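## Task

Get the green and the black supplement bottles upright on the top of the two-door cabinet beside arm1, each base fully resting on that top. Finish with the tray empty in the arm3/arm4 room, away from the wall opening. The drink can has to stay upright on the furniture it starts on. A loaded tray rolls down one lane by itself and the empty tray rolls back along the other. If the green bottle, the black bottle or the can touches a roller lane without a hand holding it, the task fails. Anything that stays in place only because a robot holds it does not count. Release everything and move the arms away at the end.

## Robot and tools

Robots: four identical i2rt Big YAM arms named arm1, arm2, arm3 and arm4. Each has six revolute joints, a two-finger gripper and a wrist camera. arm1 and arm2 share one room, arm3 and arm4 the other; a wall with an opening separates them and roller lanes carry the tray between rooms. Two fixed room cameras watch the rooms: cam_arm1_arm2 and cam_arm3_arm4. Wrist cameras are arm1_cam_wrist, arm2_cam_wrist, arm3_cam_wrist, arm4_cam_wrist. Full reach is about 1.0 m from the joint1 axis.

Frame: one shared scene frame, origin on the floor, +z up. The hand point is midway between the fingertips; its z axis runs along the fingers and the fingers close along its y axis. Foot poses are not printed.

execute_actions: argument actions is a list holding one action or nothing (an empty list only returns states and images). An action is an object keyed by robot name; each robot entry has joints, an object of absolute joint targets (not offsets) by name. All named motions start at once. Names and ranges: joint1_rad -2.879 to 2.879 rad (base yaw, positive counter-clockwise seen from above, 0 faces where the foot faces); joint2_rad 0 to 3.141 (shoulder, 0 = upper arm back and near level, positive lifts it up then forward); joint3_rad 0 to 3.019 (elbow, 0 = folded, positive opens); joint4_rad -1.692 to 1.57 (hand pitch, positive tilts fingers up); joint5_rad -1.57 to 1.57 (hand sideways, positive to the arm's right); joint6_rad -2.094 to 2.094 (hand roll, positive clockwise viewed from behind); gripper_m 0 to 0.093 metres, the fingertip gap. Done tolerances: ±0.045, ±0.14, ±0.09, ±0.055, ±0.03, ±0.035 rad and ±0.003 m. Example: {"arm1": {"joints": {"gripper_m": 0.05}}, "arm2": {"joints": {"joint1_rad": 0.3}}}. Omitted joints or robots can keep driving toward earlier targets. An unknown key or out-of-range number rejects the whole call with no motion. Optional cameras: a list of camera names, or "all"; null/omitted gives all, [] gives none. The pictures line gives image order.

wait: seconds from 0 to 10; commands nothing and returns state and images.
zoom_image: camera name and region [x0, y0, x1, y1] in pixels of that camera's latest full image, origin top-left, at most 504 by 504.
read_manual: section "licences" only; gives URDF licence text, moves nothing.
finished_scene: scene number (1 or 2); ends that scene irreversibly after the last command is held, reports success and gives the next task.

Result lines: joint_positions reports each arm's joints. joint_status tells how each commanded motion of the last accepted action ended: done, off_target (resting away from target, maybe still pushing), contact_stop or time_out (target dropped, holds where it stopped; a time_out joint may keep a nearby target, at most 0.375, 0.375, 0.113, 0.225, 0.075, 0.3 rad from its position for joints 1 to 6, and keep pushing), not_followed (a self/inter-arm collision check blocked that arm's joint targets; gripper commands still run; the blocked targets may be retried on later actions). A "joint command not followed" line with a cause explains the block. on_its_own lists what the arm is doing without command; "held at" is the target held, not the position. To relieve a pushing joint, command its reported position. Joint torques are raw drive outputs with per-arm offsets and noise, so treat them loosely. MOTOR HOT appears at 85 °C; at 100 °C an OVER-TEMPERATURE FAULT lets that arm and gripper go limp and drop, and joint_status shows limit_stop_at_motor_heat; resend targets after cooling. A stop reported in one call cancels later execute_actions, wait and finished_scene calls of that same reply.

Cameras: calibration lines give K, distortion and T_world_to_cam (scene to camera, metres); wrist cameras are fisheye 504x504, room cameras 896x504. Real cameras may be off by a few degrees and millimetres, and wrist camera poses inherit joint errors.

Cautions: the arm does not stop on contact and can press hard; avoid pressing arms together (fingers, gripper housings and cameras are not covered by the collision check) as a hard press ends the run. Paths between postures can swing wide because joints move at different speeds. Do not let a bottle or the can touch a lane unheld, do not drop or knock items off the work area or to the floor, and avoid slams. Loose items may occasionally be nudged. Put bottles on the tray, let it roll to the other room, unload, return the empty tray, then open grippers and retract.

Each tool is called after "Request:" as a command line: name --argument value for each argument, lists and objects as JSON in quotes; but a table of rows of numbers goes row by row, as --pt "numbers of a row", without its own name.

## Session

Request:
execute_actions --actions '[]'

Scene clock: 0.00 s.
Joint torques (N m, as the arm reports them, + toward a larger angle): no reading
Motor temperatures (°C, as the motors report them): arm1=[21 32 30 20 22 22] | arm2=[21 33 29 22 20 21] | arm3=[20 19 30 21 21 21] | arm4=[22 22 30 21 22 22]
arm1.joint_positions: joint1_rad=+0.363 joint2_rad=+0.644 joint3_rad=+1.459 joint4_rad=-1.150 joint5_rad=+0.247 joint6_rad=-0.339 gripper_m=+0.094
arm1.joint_status: not commanded
arm1.hand: x=-1.1940 y=-0.3466 z=+1.5591 quat_wxyz=(-0.468, +0.707, -0.405, -0.343) (m; scene frame)
arm2.joint_positions: joint1_rad=-0.017 joint2_rad=+0.346 joint3_rad=+1.367 joint4_rad=-1.361 joint5_rad=-0.050 joint6_rad=+0.089 gripper_m=+0.094
arm2.joint_status: not commanded
arm2.hand: x=-1.6762 y=+0.1361 z=+1.4961 quat_wxyz=(-0.579, -0.045, -0.814, -0.023) (m; scene frame)
arm3.joint_positions: joint1_rad=-0.566 joint2_rad=+0.440 joint3_rad=+1.394 joint4_rad=-1.381 joint5_rad=-0.271 joint6_rad=-0.491 gripper_m=+0.094
arm3.joint_status: not commanded
arm3.hand: x=+1.2086 y=-0.4607 z=+1.4260 quat_wxyz=(-0.496, +0.617, -0.557, -0.250) (m; scene frame)
arm4.joint_positions: joint1_rad=-0.597 joint2_rad=+0.332 joint3_rad=+1.469 joint4_rad=-1.174 joint5_rad=-0.222 joint6_rad=-0.475 gripper_m=+0.094
arm4.joint_status: not commanded
arm4.hand: x=+1.6621 y=+0.1509 z=+1.5856 quat_wxyz=(-0.292, +0.719, +0.024, -0.630) (m; scene frame)
pictures: arm1_cam_wrist, arm2_cam_wrist, arm3_cam_wrist, arm4_cam_wrist, cam_arm1_arm2, cam_arm3_arm4
camera_calibration (this result's frames):
arm1_cam_wrist: T_world_to_cam=[[0.890268, 0.222632, 0.397314, 0.519193], [0.417296, -0.748217, -0.515786, 1.05241], [0.182446, 0.624985, -0.759017, 1.74211], [0, 0, 0, 1]] pos_world=[-1.21923, -0.416951, 1.65883]
arm2_cam_wrist: T_world_to_cam=[[-0.04555, -0.994675, -0.0924459, 0.195254], [-0.820373, 0.0900511, -0.564694, -0.538321], [0.570012, 0.0501183, -0.820107, 2.29959], [0, 0, 0, 1]] pos_world=[-1.74352, 0.127439, 1.59997]
arm3_cam_wrist: T_world_to_cam=[[0.939246, -0.108671, 0.325587, -1.65133], [0.0599762, -0.882006, -0.467406, 0.189216], [0.337963, 0.458537, -0.821903, 1.09963], [0, 0, 0, 1]] pos_world=[1.16803, -0.516781, 1.52988]
arm4_cam_wrist: T_world_to_cam=[[0.343544, 0.821973, 0.454244, -1.41677], [0.698774, 0.0994269, -0.708399, -0.0503062], [-0.627449, 0.560781, -0.540216, 1.94108], [0, 0, 0, 1]] pos_world=[1.73981, 0.0810287, 1.65653]
Images, in order (width x height): arm1_cam_wrist 504x504, arm2_cam_wrist 504x504, arm3_cam_wrist 504x504, arm4_cam_wrist 504x504, cam_arm1_arm2 896x504, cam_arm3_arm4 896x504.

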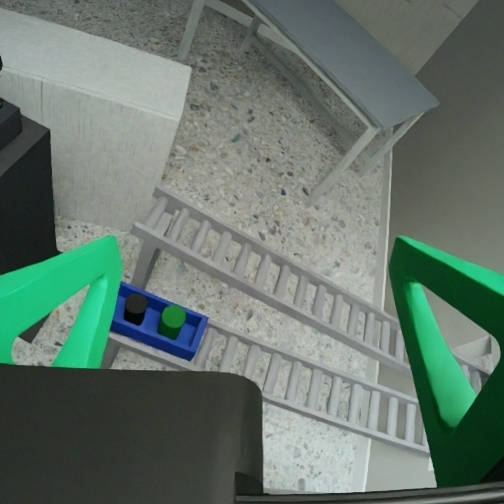

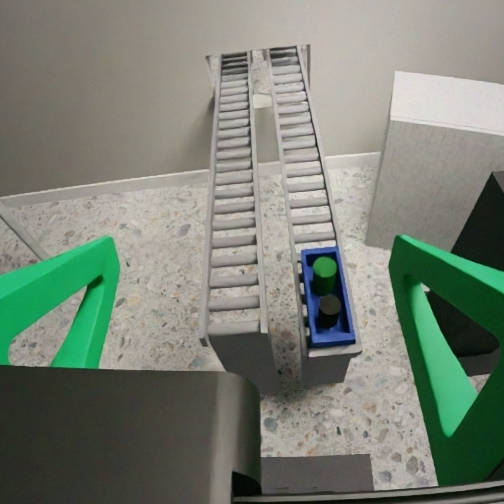

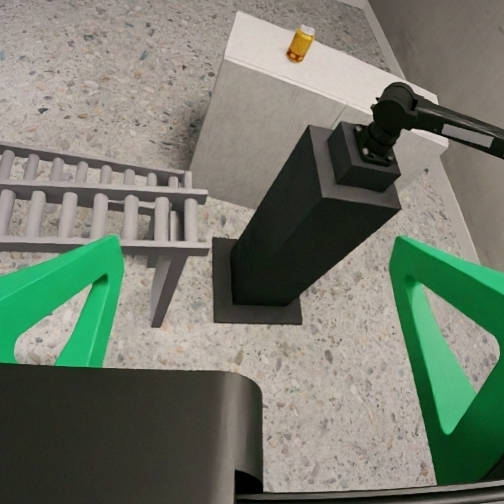

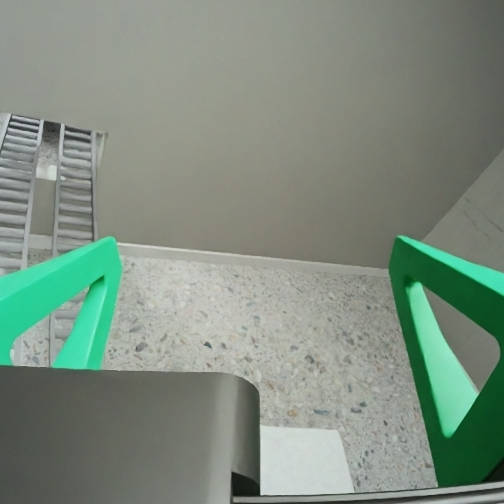

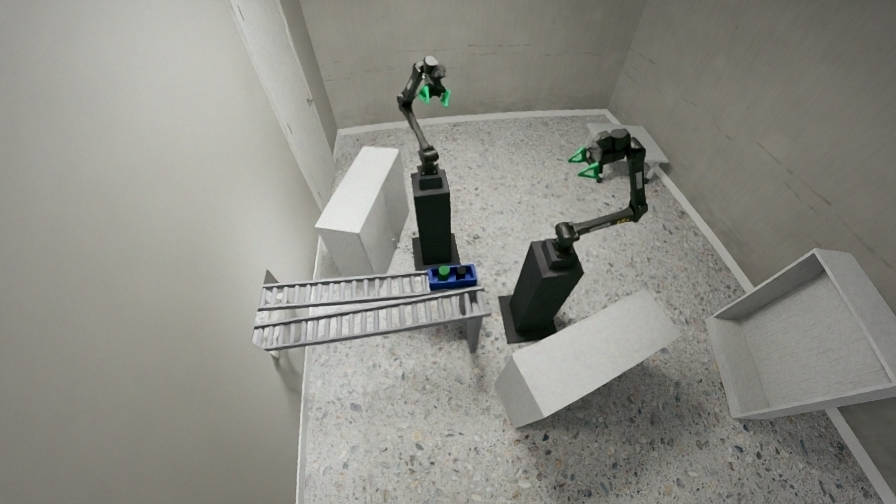

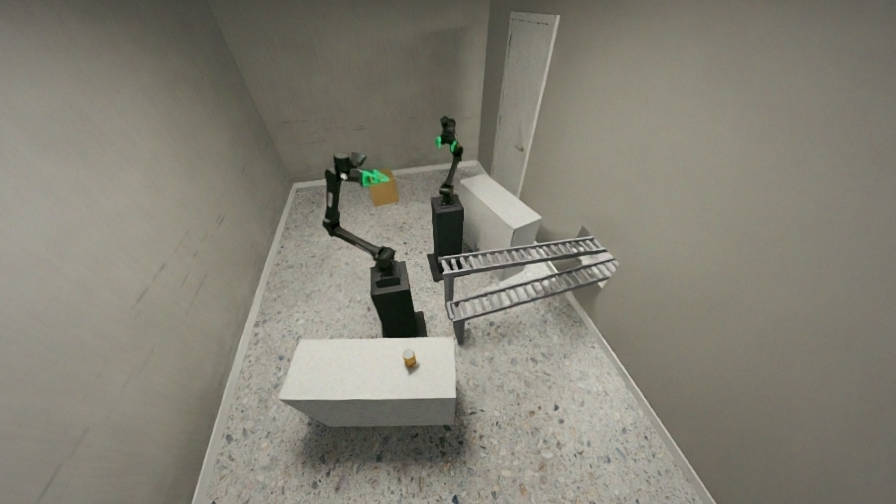

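Request:
zoom_image --camera "cam_arm1_arm2" --region '[400, 245, 510, 325]'

Request:
zoom_image --camera "arm2_cam_wrist" --region '[260, 220, 400, 370]'

Request:
zoom_image --camera "arm1_cam_wrist" --region '[90, 260, 240, 370]'

Request:
zoom_image --camera "cam_arm1_arm2" --region '[290, 130, 430, 280]'

Region (400, 245, 510, 325) of cam_arm1_arm2's 896x504 image, scaled by 4.582, with more detail than that image has; it fills the top 367 rows of this view, and the rest is white.

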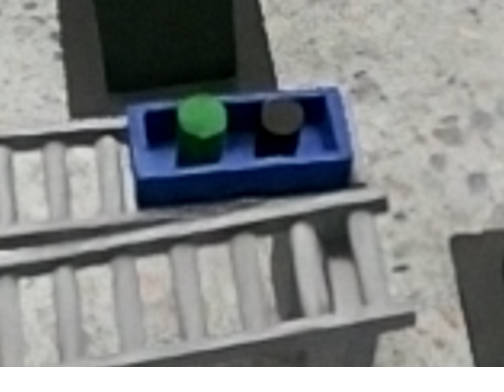

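Region (260, 220, 400, 370) of arm2_cam_wrist's 504x504 image, scaled by 3.360, with more detail than that image has; it fills the left 470 columns of this view, and the rest is white.

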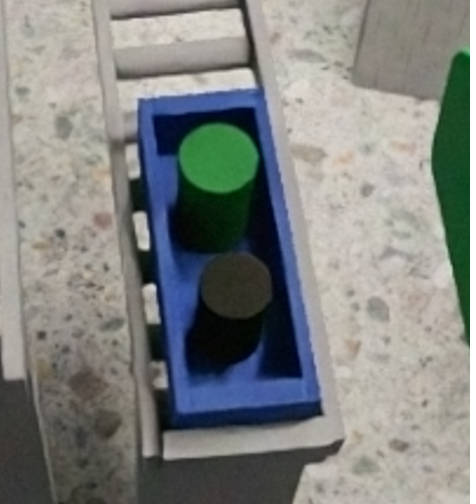

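Region (90, 260, 240, 370) of arm1_cam_wrist's 504x504 image, scaled by 3.360, with more detail than that image has; it fills the top 370 rows of this view, and the rest is white.

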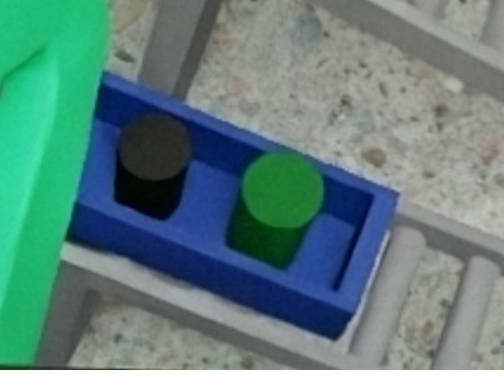

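Region (290, 130, 430, 280) of cam_arm1_arm2's 896x504 image, scaled by 3.360, with more detail than that image has; it fills the left 470 columns of this view, and the rest is white.

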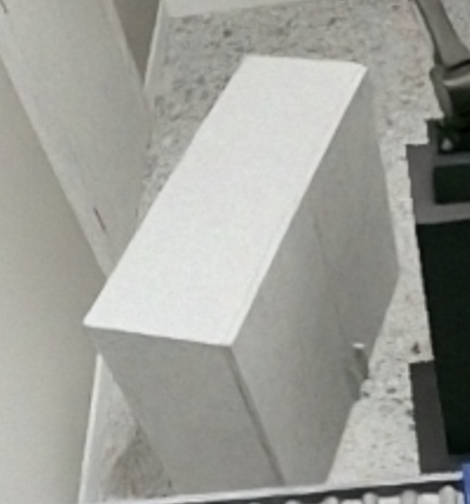

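Request:
execute_actions --actions '[{"arm1": {"joints": {"joint1_rad": 0.188, "joint2_rad": 2.42, "joint3_rad": 1.78, "joint4_rad": -0.895, "joint5_rad": 0.0, "joint6_rad": 0.197, "gripper_m": 0.093}}}]' --cameras '["arm1_cam_wrist", "cam_arm1_arm2"]'

Scene clock: 59.10 s.
Joint torques (N m, as the arm reports them, + toward a larger angle): arm1=[  0.69 -20.84   9.86   0.33   0.05  -0.08] | arm2=[-0.89  7.78  6.5   2.62 -0.03  0.07] | arm3=[-1.12  5.1   8.33  2.27 -0.15  0.14] | arm4=[-0.08  7.77  6.94  2.22  0.07  0.12]
Motor temperatures (°C, as the motors report them): arm1=[21 32 37 21 22 22] | arm2=[21 32 31 22 20 21] | arm3=[20 20 37 21 21 21] | arm4=[22 23 33 22 22 22]
arm1.joint_positions: joint1_rad=+0.197 joint2_rad=+2.418 joint3_rad=+1.756 joint4_rad=-0.891 joint5_rad=+0.002 joint6_rad=+0.182 gripper_m=+0.093
arm1.joint_status: all done
arm1.hand: x=-1.2792 y=+0.0408 z=+0.7939 quat_wxyz=(-0.001, +0.715, -0.699, -0.004) (m; scene frame)
arm2.joint_positions: joint1_rad=-0.017 joint2_rad=+0.346 joint3_rad=+1.367 joint4_rad=-1.361 joint5_rad=-0.050 joint6_rad=+0.089 gripper_m=+0.094
arm2.joint_status: not commanded
arm2.hand: x=-1.6762 y=+0.1361 z=+1.4961 quat_wxyz=(-0.579, -0.045, -0.814, -0.023) (m; scene frame)
arm3.joint_positions: joint1_rad=-0.566 joint2_rad=+0.440 joint3_rad=+1.394 joint4_rad=-1.381 joint5_rad=-0.271 joint6_rad=-0.491 gripper_m=+0.094
arm3.joint_status: not commanded
arm3.hand: x=+1.2086 y=-0.4607 z=+1.4260 quat_wxyz=(-0.496, +0.617, -0.557, -0.250) (m; scene frame)
arm4.joint_positions: joint1_rad=-0.597 joint2_rad=+0.332 joint3_rad=+1.469 joint4_rad=-1.174 joint5_rad=-0.222 joint6_rad=-0.475 gripper_m=+0.094
arm4.joint_status: not commanded
arm4.hand: x=+1.6621 y=+0.1509 z=+1.5856 quat_wxyz=(-0.292, +0.719, +0.024, -0.630) (m; scene frame)
pictures: arm1_cam_wrist, cam_arm1_arm2
camera_calibration (this result's frames):
arm1_cam_wrist: T_world_to_cam=[[0.999439, 0.0320115, 0.00984382, 1.26789], [0.0206366, -0.820135, 0.571798, -0.384714], [0.0263774, -0.571274, -0.820335, 0.832574], [0, 0, 0, 1]] pos_world=[-1.2812, 0.119523, 0.890488]
Images, in order (width x height): arm1_cam_wrist 504x504, cam_arm1_arm2 896x504.

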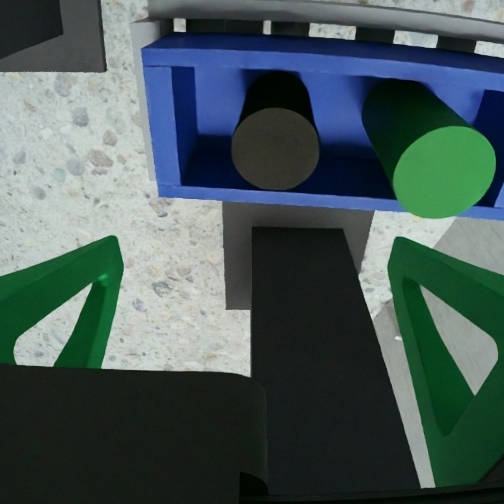

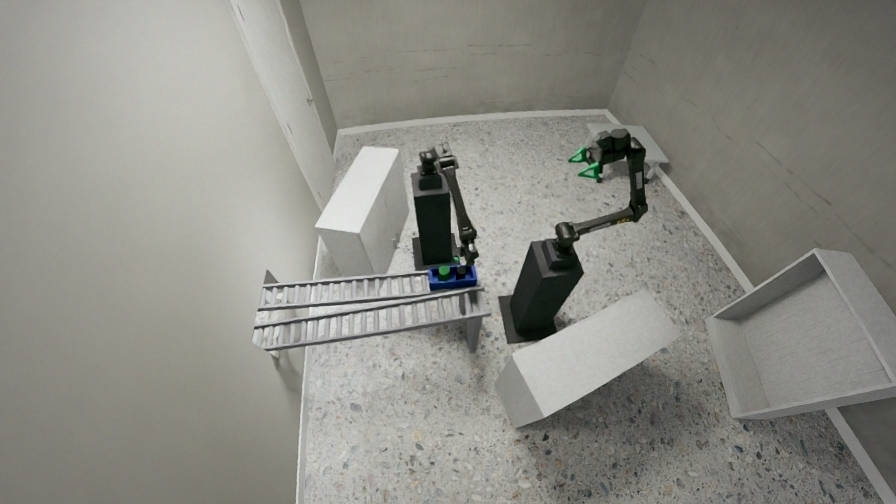

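Request:
execute_actions --actions '[{"arm1": {"joints": {"joint1_rad": 0.168, "joint2_rad": 2.735, "joint3_rad": 1.905, "joint4_rad": -0.695}}}]' --cameras '["arm1_cam_wrist", "cam_arm1_arm2"]'

Scene clock: 85.20 s.
Joint torques (N m, as the arm reports them, + toward a larger angle): arm1=[  1.01 -21.73   8.19   0.61   0.03  -0.09] | arm2=[-0.89  7.76  6.49  2.62 -0.03  0.07] | arm3=[-1.44  4.81  8.19  1.89 -0.18  0.12] | arm4=[0.11 7.59 6.76 2.23 0.09 0.2 ]
Motor temperatures (°C, as the motors report them): arm1=[21 38 36 20 22 22] | arm2=[21 31 31 22 20 21] | arm3=[20 20 37 21 21 21] | arm4=[22 23 33 22 22 22]
arm1.joint_positions: joint1_rad=+0.175 joint2_rad=+2.743 joint3_rad=+1.885 joint4_rad=-0.701 joint5_rad=+0.002 joint6_rad=+0.182 gripper_m=+0.093
arm1.joint_status: all done
arm1.hand: x=-1.2649 y=+0.0357 z=+0.6246 quat_wxyz=(+0.001, +0.707, -0.707, -0.002) (m; scene frame)
arm2.joint_positions: joint1_rad=-0.017 joint2_rad=+0.346 joint3_rad=+1.367 joint4_rad=-1.361 joint5_rad=-0.050 joint6_rad=+0.089 gripper_m=+0.094
arm2.joint_status: not commanded
arm2.hand: x=-1.6762 y=+0.1361 z=+1.4961 quat_wxyz=(-0.579, -0.045, -0.814, -0.023) (m; scene frame)
arm3.joint_positions: joint1_rad=-0.566 joint2_rad=+0.440 joint3_rad=+1.394 joint4_rad=-1.381 joint5_rad=-0.271 joint6_rad=-0.491 gripper_m=+0.094
arm3.joint_status: not commanded
arm3.hand: x=+1.2086 y=-0.4607 z=+1.4260 quat_wxyz=(-0.496, +0.617, -0.557, -0.250) (m; scene frame)
arm4.joint_positions: joint1_rad=-0.597 joint2_rad=+0.332 joint3_rad=+1.469 joint4_rad=-1.174 joint5_rad=-0.222 joint6_rad=-0.475 gripper_m=+0.094
arm4.joint_status: not commanded
arm4.hand: x=+1.6621 y=+0.1509 z=+1.5856 quat_wxyz=(-0.292, +0.719, +0.024, -0.630) (m; scene frame)
pictures: arm1_cam_wrist, cam_arm1_arm2
camera_calibration (this result's frames):
arm1_cam_wrist: T_world_to_cam=[[0.99989, 0.0103651, 0.0105992, 1.25627], [0.00236381, -0.81728, 0.576236, -0.318372], [0.0146353, -0.576147, -0.817215, 0.673892], [0, 0, 0, 1]] pos_world=[-1.26525, 0.115041, 0.720857]
Images, in order (width x height): arm1_cam_wrist 504x504, cam_arm1_arm2 896x504.

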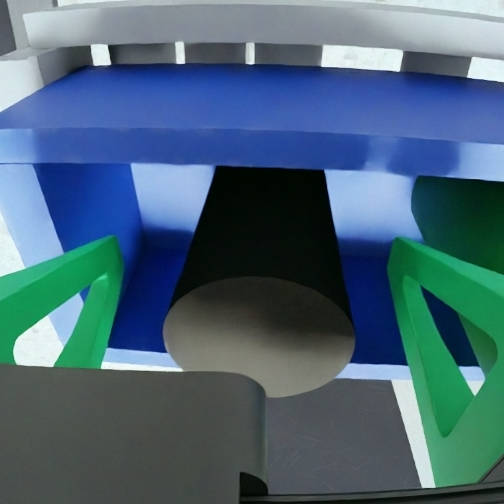

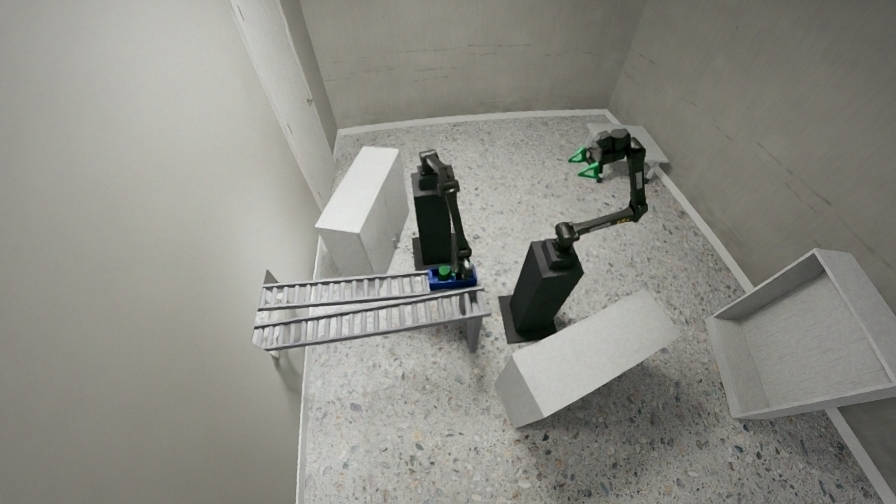

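Request:
execute_actions --actions '[{"arm1": {"joints": {"gripper_m": 0.03}}, "arm2": {"joints": {"joint1_rad": -0.12, "joint5_rad": 0.0, "joint6_rad": -0.14, "gripper_m": 0.06}}}]' --cameras '["arm1_cam_wrist"]'

Request:
execute_actions --actions '[{"arm1": {"joints": {"joint2_rad": 2.50, "joint3_rad": 1.875, "joint4_rad": -0.90, "gripper_m": 0.03}}}]' --cameras '["arm1_cam_wrist", "cam_arm1_arm2"]'

Scene clock: 105.83 s.
Joint torques (N m, as the arm reports them, + toward a larger angle): arm1=[  1.09 -22.34   8.25   0.7    0.08  -0.06] | arm2=[-1.05  7.76  6.49  2.63  0.11  0.  ] | arm3=[-1.7   3.97  8.11  2.25 -0.21  0.15] | arm4=[0.19 7.27 6.7  2.19 0.13 0.2 ]
Motor temperatures (°C, as the motors report them): arm1=[21 41 35 20 22 22] | arm2=[21 30 31 22 20 21] | arm3=[20 20 38 21 21 21] | arm4=[22 23 34 22 22 22]
arm1.joint_positions: joint1_rad=+0.175 joint2_rad=+2.743 joint3_rad=+1.885 joint4_rad=-0.701 joint5_rad=+0.001 joint6_rad=+0.183 gripper_m=+0.057
arm1.joint_status: gripper_m off_target (ended at +0.057, target +0.030)
arm1.hand: x=-1.2650 y=+0.0357 z=+0.6246 quat_wxyz=(+0.001, +0.707, -0.707, -0.002) (m; scene frame)
arm2.joint_positions: joint1_rad=-0.118 joint2_rad=+0.346 joint3_rad=+1.367 joint4_rad=-1.361 joint5_rad=-0.003 joint6_rad=-0.131 gripper_m=+0.060
arm2.joint_status: all done
arm2.hand: x=-1.6780 y=+0.1159 z=+1.4963 quat_wxyz=(-0.573, -0.011, -0.815, +0.088) (m; scene frame)
arm3.joint_positions: joint1_rad=-0.566 joint2_rad=+0.440 joint3_rad=+1.394 joint4_rad=-1.381 joint5_rad=-0.271 joint6_rad=-0.491 gripper_m=+0.094
arm3.joint_status: not commanded
arm3.hand: x=+1.2086 y=-0.4607 z=+1.4260 quat_wxyz=(-0.496, +0.617, -0.557, -0.250) (m; scene frame)
arm4.joint_positions: joint1_rad=-0.597 joint2_rad=+0.332 joint3_rad=+1.469 joint4_rad=-1.174 joint5_rad=-0.222 joint6_rad=-0.475 gripper_m=+0.094
arm4.joint_status: not commanded
arm4.hand: x=+1.6621 y=+0.1509 z=+1.5856 quat_wxyz=(-0.292, +0.719, +0.024, -0.630) (m; scene frame)
pictures: arm1_cam_wrist
camera_calibration (this result's frames):
arm1_cam_wrist: T_world_to_cam=[[0.999905, 0.00960552, 0.00984651, 1.25692], [0.00217479, -0.8172, 0.57635, -0.318705], [0.0135827, -0.576275, -0.817143, 0.672509], [0, 0, 0, 1]] pos_world=[-1.26524, 0.115031, 0.720846]
Images, in order (width x height): arm1_cam_wrist 504x504.

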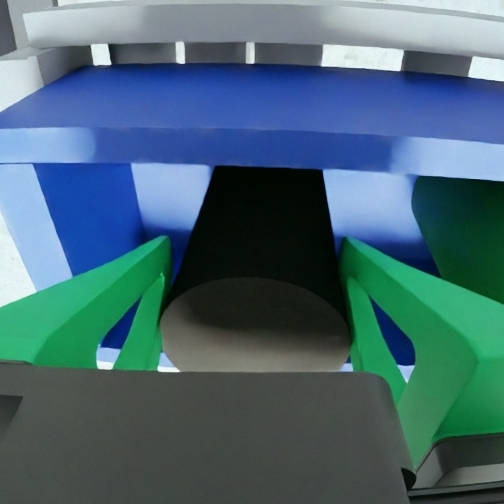

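Scene clock: 107.27 s.
Joint torques (N m, as the arm reports them, + toward a larger angle): arm1=[  1.2  -21.54   8.9    0.38   0.1   -0.06] | arm2=[-1.04  7.81  6.48  2.63  0.11  0.  ] | arm3=[-1.3   4.37  8.22  1.99 -0.22  0.09] | arm4=[-0.26  7.24  6.73  2.17  0.08  0.19]
Motor temperatures (°C, as the motors report them): arm1=[21 41 35 20 22 22] | arm2=[21 30 31 22 20 21] | arm3=[20 20 38 21 21 21] | arm4=[22 23 34 22 22 22]
arm1.joint_positions: joint1_rad=+0.175 joint2_rad=+2.490 joint3_rad=+1.864 joint4_rad=-0.891 joint5_rad=+0.001 joint6_rad=+0.183 gripper_m=+0.057
arm1.joint_status: gripper_m off_target (ended at +0.057, target +0.030); the others done
arm1.hand: x=-1.2711 y=+0.0738 z=+0.7812 quat_wxyz=(-0.011, +0.707, -0.707, -0.020) (m; scene frame)
arm2.joint_positions: joint1_rad=-0.118 joint2_rad=+0.346 joint3_rad=+1.367 joint4_rad=-1.361 joint5_rad=-0.003 joint6_rad=-0.132 gripper_m=+0.060
arm2.joint_status: not commanded
arm2.hand: x=-1.6780 y=+0.1159 z=+1.4963 quat_wxyz=(-0.573, -0.011, -0.815, +0.089) (m; scene frame)
arm3.joint_positions: joint1_rad=-0.566 joint2_rad=+0.440 joint3_rad=+1.394 joint4_rad=-1.381 joint5_rad=-0.271 joint6_rad=-0.491 gripper_m=+0.094
arm3.joint_status: not commanded
arm3.hand: x=+1.2086 y=-0.4607 z=+1.4260 quat_wxyz=(-0.496, +0.617, -0.557, -0.250) (m; scene frame)
arm4.joint_positions: joint1_rad=-0.597 joint2_rad=+0.332 joint3_rad=+1.469 joint4_rad=-1.174 joint5_rad=-0.222 joint6_rad=-0.475 gripper_m=+0.094
arm4.joint_status: not commanded
arm4.hand: x=+1.6621 y=+0.1509 z=+1.5856 quat_wxyz=(-0.292, +0.719, +0.024, -0.630) (m; scene frame)
pictures: arm1_cam_wrist, cam_arm1_arm2
camera_calibration (this result's frames):
arm1_cam_wrist: T_world_to_cam=[[0.999955, 0.00909182, 0.0025263, 1.26692], [0.00627303, -0.840482, 0.541804, -0.343858], [0.0070493, -0.541764, -0.840501, 0.829818], [0, 0, 0, 1]] pos_world=[-1.27056, 0.14904, 0.880566]
Images, in order (width x height): arm1_cam_wrist 504x504, cam_arm1_arm2 896x504.

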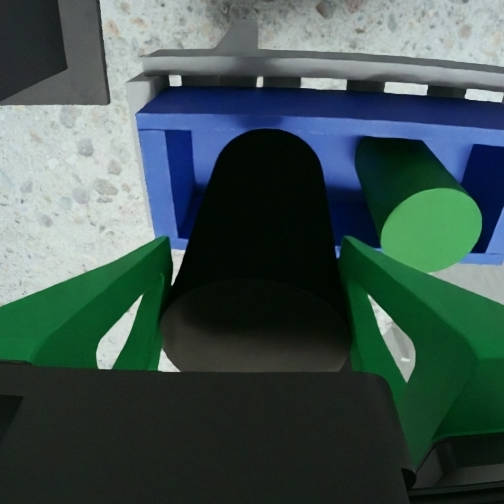

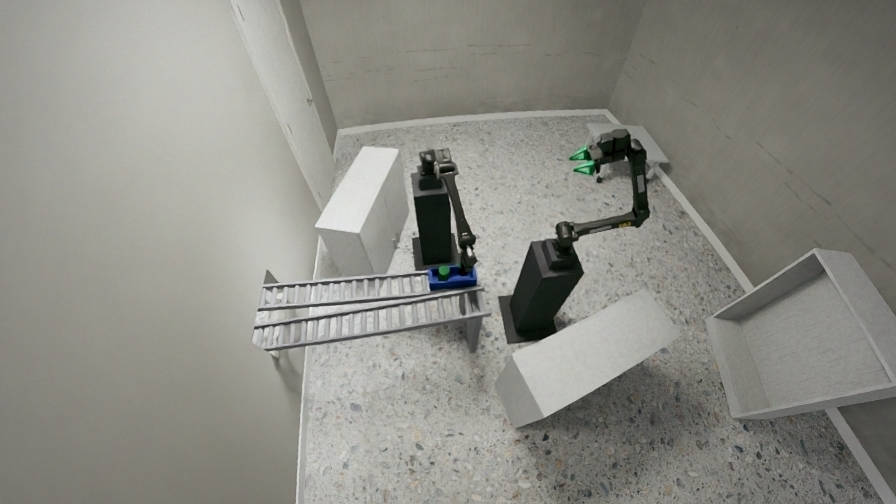

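Request:
execute_actions --actions '[{"arm1": {"joints": {"joint1_rad": -1.56, "joint2_rad": 2.10, "joint3_rad": 1.575, "joint4_rad": -1.035, "joint6_rad": 0.0, "gripper_m": 0.03}}, "arm2": {"joints": {"joint2_rad": 1.75, "joint3_rad": 0.75, "joint4_rad": -0.55}}}]' --cameras '["arm1_cam_wrist", "arm2_cam_wrist", "cam_arm1_arm2"]'

Scene clock: 146.47 s.
Joint torques (N m, as the arm reports them, + toward a larger angle): arm1=[  2.49 -17.92   8.69   0.09   0.06  -0.38] | arm2=[-1.23 -7.81  4.69  1.11  0.11 -0.01] | arm3=[-1.25  3.88  8.24  2.16 -0.16  0.11] | arm4=[-0.29  7.29  6.87  2.11  0.08  0.16]
Motor temperatures (°C, as the motors report them): arm1=[21 43 35 20 22 22] | arm2=[21 30 31 22 20 21] | arm3=[20 20 38 21 21 21] | arm4=[22 23 34 22 22 22]
arm1.joint_positions: joint1_rad=-1.571 joint2_rad=+2.094 joint3_rad=+1.574 joint4_rad=-1.026 joint5_rad=+0.002 joint6_rad=+0.015 gripper_m=+0.057
arm1.joint_status: gripper_m off_target (ended at +0.057, target +0.030); the others done
arm1.hand: x=-0.5387 y=-0.5961 z=+0.9367 quat_wxyz=(-0.010, -0.003, -1.000, +0.006) (m; scene frame)
arm2.joint_positions: joint1_rad=-0.118 joint2_rad=+1.749 joint3_rad=+0.745 joint4_rad=-0.560 joint5_rad=-0.003 joint6_rad=-0.132 gripper_m=+0.060
arm2.joint_status: all done
arm2.hand: x=-1.4353 y=+0.0692 z=+0.8550 quat_wxyz=(-0.006, -0.017, -1.000, +0.004) (m; scene frame)
arm3.joint_positions: joint1_rad=-0.566 joint2_rad=+0.440 joint3_rad=+1.394 joint4_rad=-1.381 joint5_rad=-0.271 joint6_rad=-0.491 gripper_m=+0.094
arm3.joint_status: not commanded
arm3.hand: x=+1.2086 y=-0.4607 z=+1.4260 quat_wxyz=(-0.496, +0.617, -0.557, -0.250) (m; scene frame)
arm4.joint_positions: joint1_rad=-0.597 joint2_rad=+0.332 joint3_rad=+1.469 joint4_rad=-1.174 joint5_rad=-0.222 joint6_rad=-0.475 gripper_m=+0.094
arm4.joint_status: not commanded
arm4.hand: x=+1.6621 y=+0.1509 z=+1.5856 quat_wxyz=(-0.292, +0.719, +0.024, -0.630) (m; scene frame)
pictures: arm1_cam_wrist, arm2_cam_wrist, cam_arm1_arm2
camera_calibration (this result's frames):
arm1_cam_wrist: T_world_to_cam=[[0.00272482, -0.999638, 0.026752, -0.620981], [-0.828145, 0.012739, 0.560369, -0.954016], [-0.560507, -0.0236815, -0.827811, 0.583677], [0, 0, 0, 1]] pos_world=[-0.461217, -0.594781, 1.03439]
arm2_cam_wrist: T_world_to_cam=[[-0.035966, -0.999332, 0.00643909, 0.00993987], [-0.814056, 0.0330341, 0.579846, -1.66227], [-0.579671, 0.0156129, -0.814701, -0.0125411], [0, 0, 0, 1]] pos_world=[-1.3601, 0.0650407, 0.953581]
Images, in order (width x height): arm1_cam_wrist 504x504, arm2_cam_wrist 504x504, cam_arm1_arm2 896x504.

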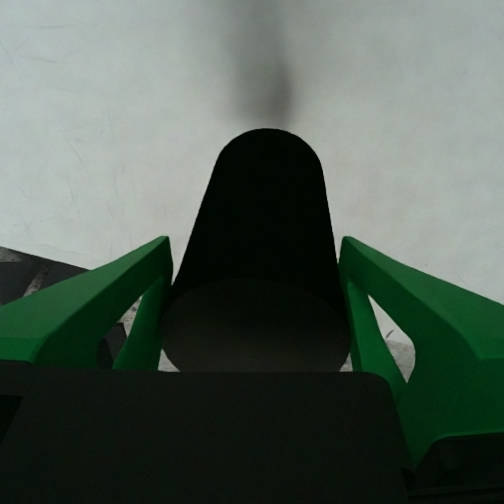

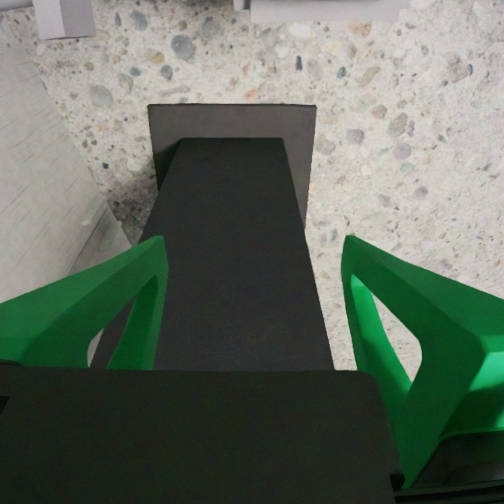

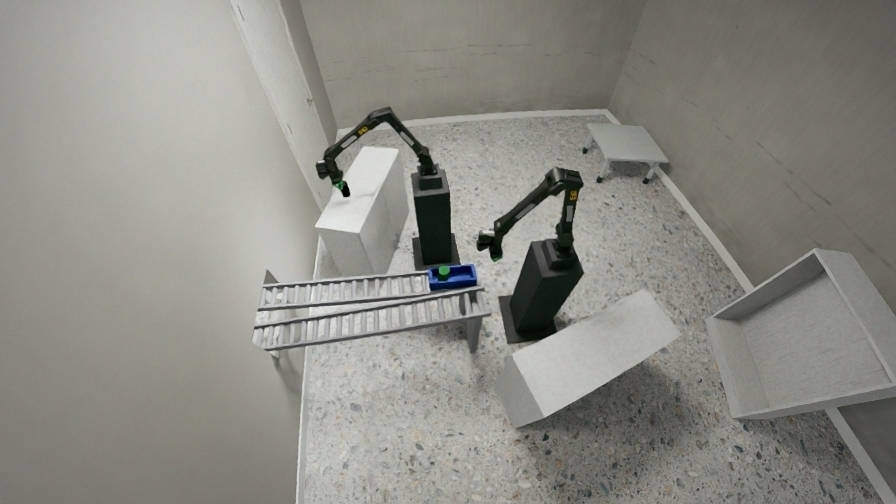

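Request:
zoom_image --camera "cam_arm1_arm2" --region '[300, 135, 420, 285]'

Region (300, 135, 420, 285) of cam_arm1_arm2's 896x504 image, scaled by 3.360, with more detail than that image has; it fills the left 403 columns of this view, and the rest is white.

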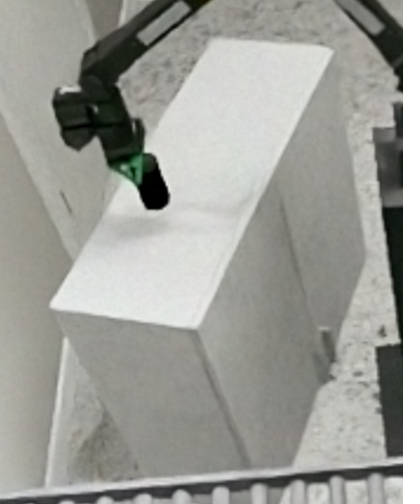

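Request:
execute_actions --actions '[{"arm1": {"joints": {"joint2_rad": 2.21, "joint4_rad": -0.925, "joint5_rad": -0.08, "gripper_m": 0.03}}}]' --cameras '["arm1_cam_wrist", "cam_arm1_arm2"]'

Scene clock: 178.43 s.
Joint torques (N m, as the arm reports them, + toward a larger angle): arm1=[  2.22 -19.44   8.64   0.7    0.04  -0.35] | arm2=[-1.24 -7.85  4.66  1.18  0.11 -0.01] | arm3=[-2.27  4.75  8.48  2.16 -0.25  0.1 ] | arm4=[-0.33  7.45  6.77  2.12  0.1   0.17]
Motor temperatures (°C, as the motors report them): arm1=[21 41 35 20 22 22] | arm2=[21 30 30 22 20 21] | arm3=[20 20 38 21 21 21] | arm4=[22 23 34 22 22 22]
arm1.joint_positions: joint1_rad=-1.570 joint2_rad=+2.219 joint3_rad=+1.565 joint4_rad=-0.932 joint5_rad=-0.079 joint6_rad=+0.014 gripper_m=+0.057
arm1.joint_status: gripper_m off_target (ended at +0.057, target +0.030); the others done
arm1.hand: x=-0.5425 y=-0.5829 z=+0.8611 quat_wxyz=(+0.010, -0.003, -0.999, -0.034) (m; scene frame)
arm2.joint_positions: joint1_rad=-0.118 joint2_rad=+1.749 joint3_rad=+0.745 joint4_rad=-0.560 joint5_rad=-0.003 joint6_rad=-0.132 gripper_m=+0.060
arm2.joint_status: not commanded
arm2.hand: x=-1.4353 y=+0.0692 z=+0.8550 quat_wxyz=(-0.006, -0.017, -1.000, +0.004) (m; scene frame)
arm3.joint_positions: joint1_rad=-0.566 joint2_rad=+0.440 joint3_rad=+1.394 joint4_rad=-1.381 joint5_rad=-0.271 joint6_rad=-0.491 gripper_m=+0.094
arm3.joint_status: not commanded
arm3.hand: x=+1.2086 y=-0.4607 z=+1.4260 quat_wxyz=(-0.496, +0.617, -0.557, -0.250) (m; scene frame)
arm4.joint_positions: joint1_rad=-0.597 joint2_rad=+0.332 joint3_rad=+1.469 joint4_rad=-1.174 joint5_rad=-0.222 joint6_rad=-0.475 gripper_m=+0.094
arm4.joint_status: not commanded
arm4.hand: x=+1.6621 y=+0.1509 z=+1.5856 quat_wxyz=(-0.292, +0.719, +0.024, -0.630) (m; scene frame)
pictures: arm1_cam_wrist, cam_arm1_arm2
camera_calibration (this result's frames):
arm1_cam_wrist: T_world_to_cam=[[0.00257471, -0.998564, -0.0535073, -0.536017], [-0.804447, -0.0338528, 0.593059, -0.957462], [-0.594019, 0.0415169, -0.803379, 0.518098], [0, 0, 0, 1]] pos_world=[-0.461087, -0.58917, 0.95538]
Images, in order (width x height): arm1_cam_wrist 504x504, cam_arm1_arm2 896x504.

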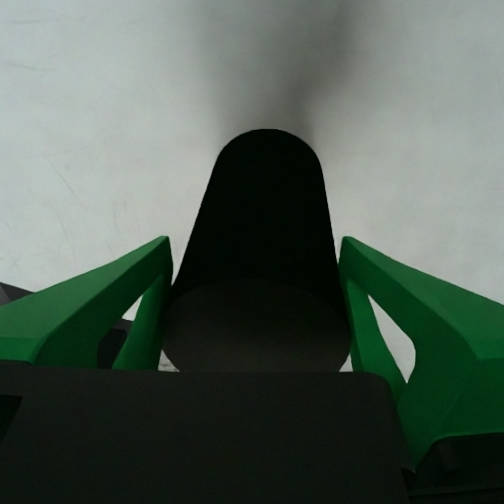

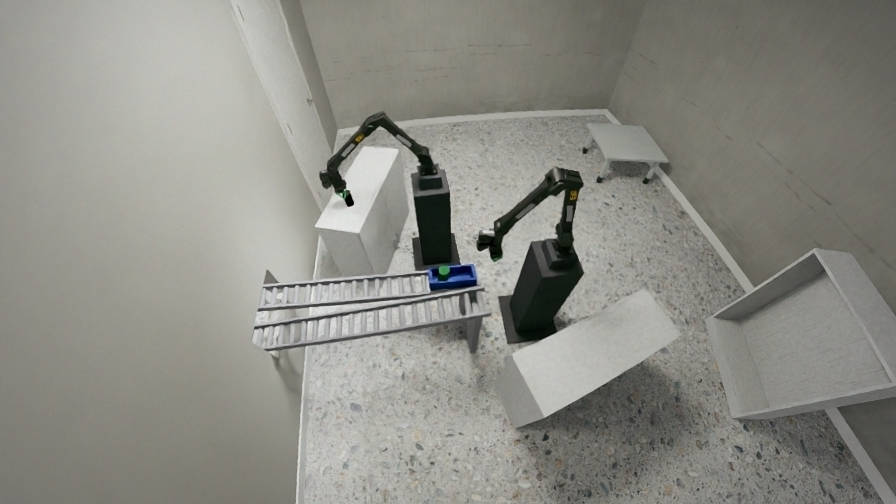

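Request:
execute_actions --actions '[{"arm1": {"joints": {"joint2_rad": 2.25, "joint4_rad": -0.885, "gripper_m": 0.03}}}]' --cameras '["arm1_cam_wrist", "cam_arm1_arm2"]'

Scene clock: 193.57 s.
Joint torques (N m, as the arm reports them, + toward a larger angle): arm1=[  2.36 -16.93   8.7    0.99   0.02  -0.36] | arm2=[-1.21 -7.85  4.66  1.17  0.11 -0.01] | arm3=[-1.97  4.55  8.32  1.88 -0.18  0.12] | arm4=[-0.43  7.24  6.76  2.16  0.08  0.17]
Motor temperatures (°C, as the motors report them): arm1=[21 42 35 20 22 22] | arm2=[21 30 30 22 20 21] | arm3=[20 20 39 21 21 21] | arm4=[22 23 34 22 22 22]
arm1.joint_positions: joint1_rad=-1.570 joint2_rad=+2.219 joint3_rad=+1.565 joint4_rad=-0.900 joint5_rad=-0.079 joint6_rad=+0.014 gripper_m=+0.057
arm1.joint_status: gripper_m off_target (ended at +0.057, target +0.030); the others done
arm1.hand: x=-0.5345 y=-0.5828 z=+0.8611 quat_wxyz=(-0.006, -0.003, -0.999, -0.034) (m; scene frame)
arm2.joint_positions: joint1_rad=-0.118 joint2_rad=+1.749 joint3_rad=+0.745 joint4_rad=-0.560 joint5_rad=-0.003 joint6_rad=-0.132 gripper_m=+0.060
arm2.joint_status: not commanded
arm2.hand: x=-1.4353 y=+0.0692 z=+0.8550 quat_wxyz=(-0.006, -0.017, -1.000, +0.004) (m; scene frame)
arm3.joint_positions: joint1_rad=-0.566 joint2_rad=+0.440 joint3_rad=+1.394 joint4_rad=-1.381 joint5_rad=-0.271 joint6_rad=-0.491 gripper_m=+0.094
arm3.joint_status: not commanded
arm3.hand: x=+1.2086 y=-0.4607 z=+1.4260 quat_wxyz=(-0.496, +0.617, -0.557, -0.250) (m; scene frame)
arm4.joint_positions: joint1_rad=-0.597 joint2_rad=+0.332 joint3_rad=+1.469 joint4_rad=-1.174 joint5_rad=-0.222 joint6_rad=-0.475 gripper_m=+0.094
arm4.joint_status: not commanded
arm4.hand: x=+1.6621 y=+0.1509 z=+1.5856 quat_wxyz=(-0.292, +0.719, +0.024, -0.630) (m; scene frame)
pictures: arm1_cam_wrist, cam_arm1_arm2
camera_calibration (this result's frames):
arm1_cam_wrist: T_world_to_cam=[[0.00463153, -0.998549, -0.053659, -0.534734], [-0.823239, -0.034269, 0.56666, -0.938595], [-0.567677, 0.0415496, -0.822202, 0.553101], [0, 0, 0, 1]] pos_world=[-0.456228, -0.589104, 0.957932]
Images, in order (width x height): arm1_cam_wrist 504x504, cam_arm1_arm2 896x504.

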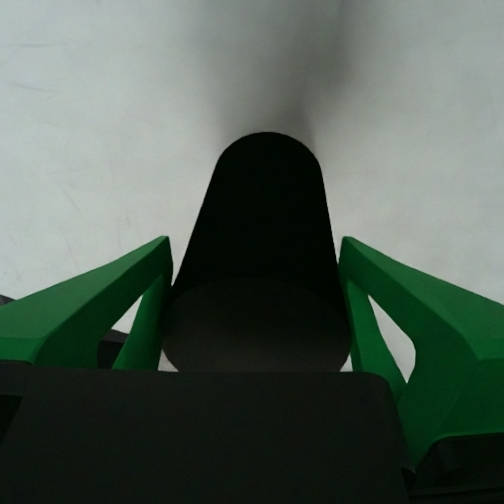

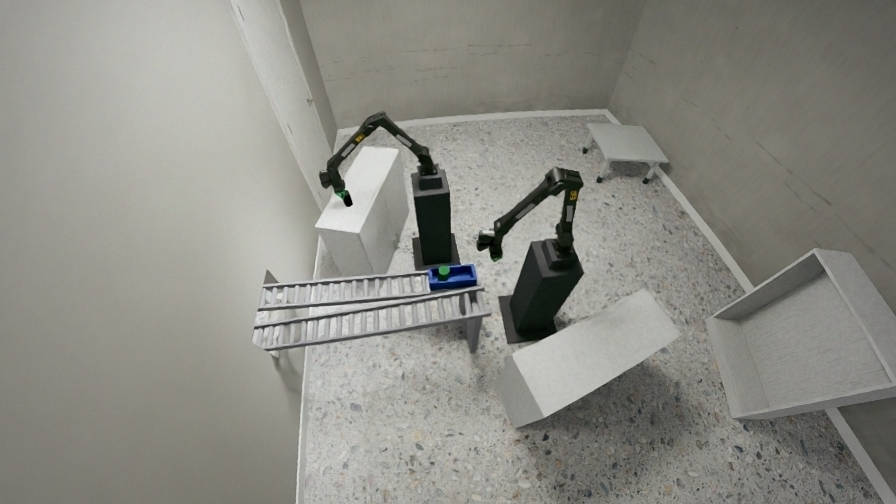

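Request:
execute_actions --actions '[{"arm1": {"joints": {"joint2_rad": 2.225, "gripper_m": 0.093}}}]' --cameras '["arm1_cam_wrist"]'

Request:
execute_actions --actions '[{"arm1": {"joints": {"joint2_rad": 2.09, "joint4_rad": -1.03}}}]' --cameras '["arm1_cam_wrist", "cam_arm1_arm2"]'

Scene clock: 200.00 s.
Joint torques (N m, as the arm reports them, + toward a larger angle): arm1=[  2.46 -18.67   8.7    0.82   0.02  -0.36] | arm2=[-1.28 -7.85  4.66  1.17  0.11 -0.01] | arm3=[-1.34  4.52  8.27  1.79 -0.19  0.12] | arm4=[-0.15  7.7   6.82  2.1   0.08  0.17]
Motor temperatures (°C, as the motors report them): arm1=[21 42 35 20 22 22] | arm2=[21 30 30 22 20 21] | arm3=[20 20 39 21 21 21] | arm4=[22 23 34 22 22 22]
arm1.joint_positions: joint1_rad=-1.570 joint2_rad=+2.219 joint3_rad=+1.565 joint4_rad=-0.895 joint5_rad=-0.079 joint6_rad=+0.014 gripper_m=+0.093
arm1.joint_status: all done
arm1.hand: x=-0.5333 y=-0.5827 z=+0.8611 quat_wxyz=(-0.008, -0.003, -0.999, -0.035) (m; scene frame)
arm2.joint_positions: joint1_rad=-0.118 joint2_rad=+1.749 joint3_rad=+0.745 joint4_rad=-0.560 joint5_rad=-0.003 joint6_rad=-0.132 gripper_m=+0.060
arm2.joint_status: not commanded
arm2.hand: x=-1.4353 y=+0.0692 z=+0.8550 quat_wxyz=(-0.006, -0.017, -1.000, +0.004) (m; scene frame)
arm3.joint_positions: joint1_rad=-0.566 joint2_rad=+0.440 joint3_rad=+1.394 joint4_rad=-1.381 joint5_rad=-0.271 joint6_rad=-0.491 gripper_m=+0.094
arm3.joint_status: not commanded
arm3.hand: x=+1.2086 y=-0.4607 z=+1.4260 quat_wxyz=(-0.496, +0.617, -0.557, -0.250) (m; scene frame)
arm4.joint_positions: joint1_rad=-0.597 joint2_rad=+0.332 joint3_rad=+1.469 joint4_rad=-1.174 joint5_rad=-0.222 joint6_rad=-0.475 gripper_m=+0.094
arm4.joint_status: not commanded
arm4.hand: x=+1.6621 y=+0.1509 z=+1.5856 quat_wxyz=(-0.292, +0.719, +0.024, -0.630) (m; scene frame)
pictures: arm1_cam_wrist
camera_calibration (this result's frames):
arm1_cam_wrist: T_world_to_cam=[[0.00495303, -0.998526, -0.0540572, -0.534136], [-0.826035, -0.0345527, 0.562559, -0.935728], [-0.563598, 0.0418667, -0.824988, 0.558565], [0, 0, 0, 1]] pos_world=[-0.455492, -0.589065, 0.958339]
Images, in order (width x height): arm1_cam_wrist 504x504.

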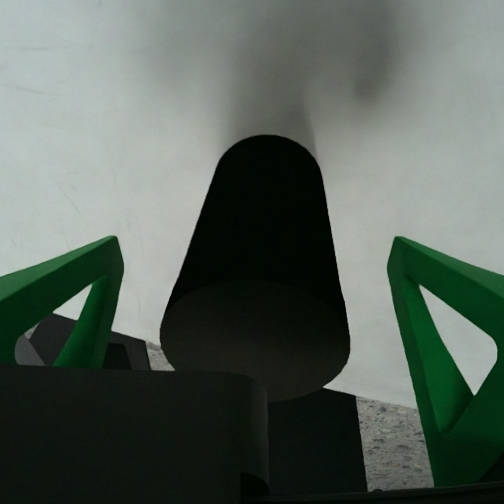

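Scene clock: 201.03 s.
Joint torques (N m, as the arm reports them, + toward a larger angle): arm1=[  2.67 -16.39   9.49   0.26   0.04  -0.36] | arm2=[-1.22 -7.84  4.65  1.17  0.1  -0.01] | arm3=[-1.57  4.94  8.06  2.06 -0.19  0.1 ] | arm4=[0.09 7.62 6.92 2.17 0.14 0.12]
Motor temperatures (°C, as the motors report them): arm1=[21 42 35 20 22 22] | arm2=[21 30 30 22 20 21] | arm3=[20 20 39 21 21 21] | arm4=[22 23 34 22 22 22]
arm1.joint_positions: joint1_rad=-1.570 joint2_rad=+2.067 joint3_rad=+1.565 joint4_rad=-1.022 joint5_rad=-0.079 joint6_rad=+0.014 gripper_m=+0.093
arm1.joint_status: all done
arm1.hand: x=-0.5377 y=-0.5819 z=+0.9499 quat_wxyz=(-0.021, -0.002, -0.999, -0.035) (m; scene frame)
arm2.joint_positions: joint1_rad=-0.118 joint2_rad=+1.749 joint3_rad=+0.745 joint4_rad=-0.560 joint5_rad=-0.003 joint6_rad=-0.132 gripper_m=+0.060
arm2.joint_status: not commanded
arm2.hand: x=-1.4353 y=+0.0692 z=+0.8550 quat_wxyz=(-0.006, -0.017, -1.000, +0.004) (m; scene frame)
arm3.joint_positions: joint1_rad=-0.566 joint2_rad=+0.440 joint3_rad=+1.394 joint4_rad=-1.381 joint5_rad=-0.271 joint6_rad=-0.491 gripper_m=+0.094
arm3.joint_status: not commanded
arm3.hand: x=+1.2086 y=-0.4607 z=+1.4260 quat_wxyz=(-0.496, +0.617, -0.557, -0.250) (m; scene frame)
arm4.joint_positions: joint1_rad=-0.597 joint2_rad=+0.332 joint3_rad=+1.469 joint4_rad=-1.174 joint5_rad=-0.222 joint6_rad=-0.475 gripper_m=+0.094
arm4.joint_status: not commanded
arm4.hand: x=+1.6621 y=+0.1509 z=+1.5856 quat_wxyz=(-0.292, +0.719, +0.024, -0.630) (m; scene frame)
pictures: arm1_cam_wrist, cam_arm1_arm2
camera_calibration (this result's frames):
arm1_cam_wrist: T_world_to_cam=[[0.00658716, -0.998513, -0.0541213, -0.527531], [-0.840132, -0.0348797, 0.54126, -0.976834], [-0.542343, 0.0419037, -0.839112, 0.654127], [0, 0, 0, 1]] pos_world=[-0.462433, -0.588228, 1.04906]
Images, in order (width x height): arm1_cam_wrist 504x504, cam_arm1_arm2 896x504.

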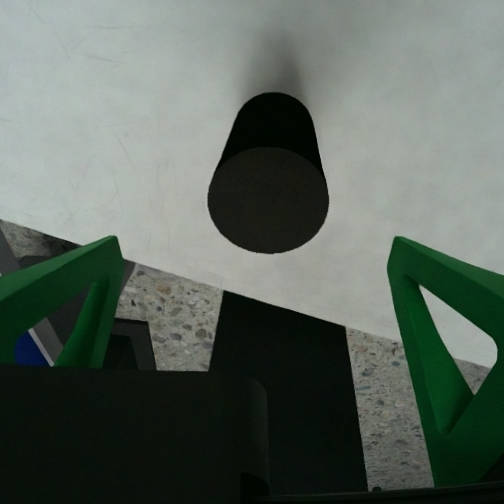

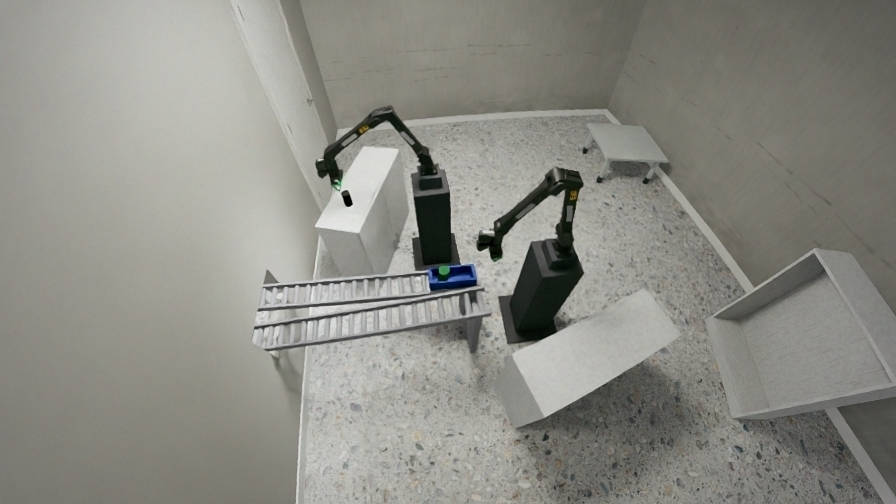

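Request:
execute_actions --actions '[{"arm1": {"joints": {"joint1_rad": 0.025, "joint2_rad": 2.19, "joint3_rad": 1.825, "joint4_rad": -1.175, "joint5_rad": 0.072, "joint6_rad": 0.045}}}]' --cameras '["arm1_cam_wrist", "cam_arm1_arm2"]'

Scene clock: 224.13 s.
Joint torques (N m, as the arm reports them, + toward a larger angle): arm1=[  0.99 -20.46  10.26   0.31   0.27  -0.07] | arm2=[-1.25 -7.84  4.65  1.17  0.11 -0.01] | arm3=[-1.35  4.89  8.15  2.09 -0.2   0.09] | arm4=[-0.36  7.11  6.8   2.12  0.11  0.2 ]
Motor temperatures (°C, as the motors report them): arm1=[21 41 37 20 22 22] | arm2=[21 30 30 22 20 21] | arm3=[20 20 39 21 21 21] | arm4=[22 23 34 22 22 22]
arm1.joint_positions: joint1_rad=+0.036 joint2_rad=+2.193 joint3_rad=+1.814 joint4_rad=-1.166 joint5_rad=+0.070 joint6_rad=+0.032 gripper_m=+0.093
arm1.joint_status: all done
arm1.hand: x=-1.1621 y=+0.0587 z=+0.9555 quat_wxyz=(-0.029, +0.710, -0.703, +0.017) (m; scene frame)
arm2.joint_positions: joint1_rad=-0.118 joint2_rad=+1.749 joint3_rad=+0.745 joint4_rad=-0.560 joint5_rad=-0.003 joint6_rad=-0.132 gripper_m=+0.060
arm2.joint_status: not commanded
arm2.hand: x=-1.4353 y=+0.0692 z=+0.8550 quat_wxyz=(-0.006, -0.017, -1.000, +0.004) (m; scene frame)
arm3.joint_positions: joint1_rad=-0.566 joint2_rad=+0.440 joint3_rad=+1.394 joint4_rad=-1.381 joint5_rad=-0.271 joint6_rad=-0.491 gripper_m=+0.094
arm3.joint_status: not commanded
arm3.hand: x=+1.2086 y=-0.4607 z=+1.4260 quat_wxyz=(-0.496, +0.617, -0.557, -0.250) (m; scene frame)
arm4.joint_positions: joint1_rad=-0.597 joint2_rad=+0.332 joint3_rad=+1.469 joint4_rad=-1.174 joint5_rad=-0.222 joint6_rad=-0.475 gripper_m=+0.094
arm4.joint_status: not commanded
arm4.hand: x=+1.6621 y=+0.1509 z=+1.5856 quat_wxyz=(-0.292, +0.719, +0.024, -0.630) (m; scene frame)
pictures: arm1_cam_wrist, cam_arm1_arm2
camera_calibration (this result's frames):
arm1_cam_wrist: T_world_to_cam=[[0.996633, 0.0192641, 0.0796919, 1.07947], [-0.0289556, -0.826664, 0.561951, -0.512687], [0.0767039, -0.562367, -0.823323, 1.03311], [0, 0, 0, 1]] pos_world=[-1.16992, 0.13637, 1.05266]
Images, in order (width x height): arm1_cam_wrist 504x504, cam_arm1_arm2 896x504.

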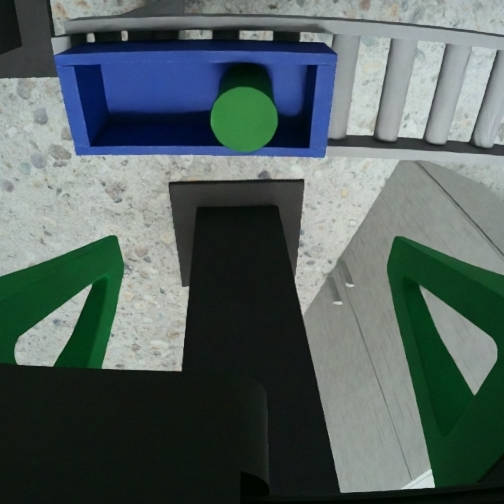

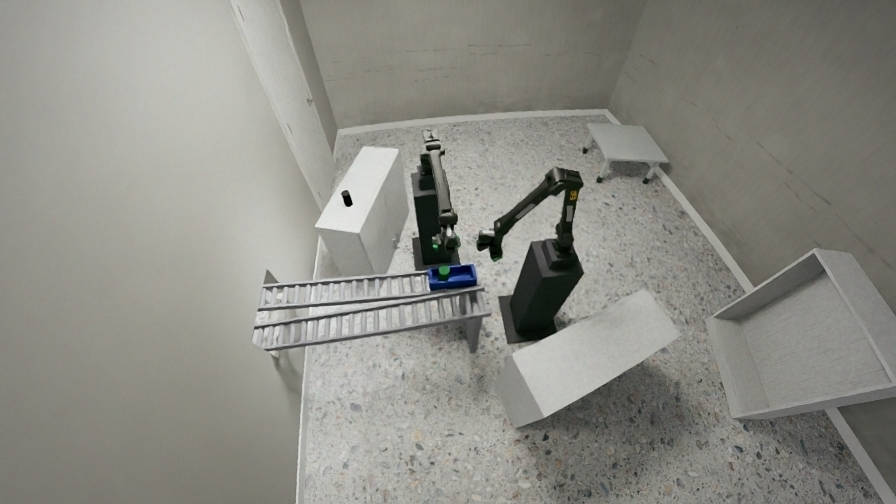

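Request:
zoom_image --camera "arm1_cam_wrist" --region '[180, 40, 340, 180]'

Region (180, 40, 340, 180) of arm1_cam_wrist's 504x504 image, scaled by 3.150, with more detail than that image has; it fills the top 441 rows of this view, and the rest is white.

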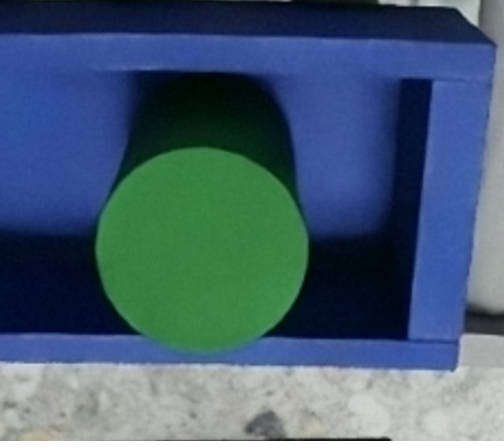

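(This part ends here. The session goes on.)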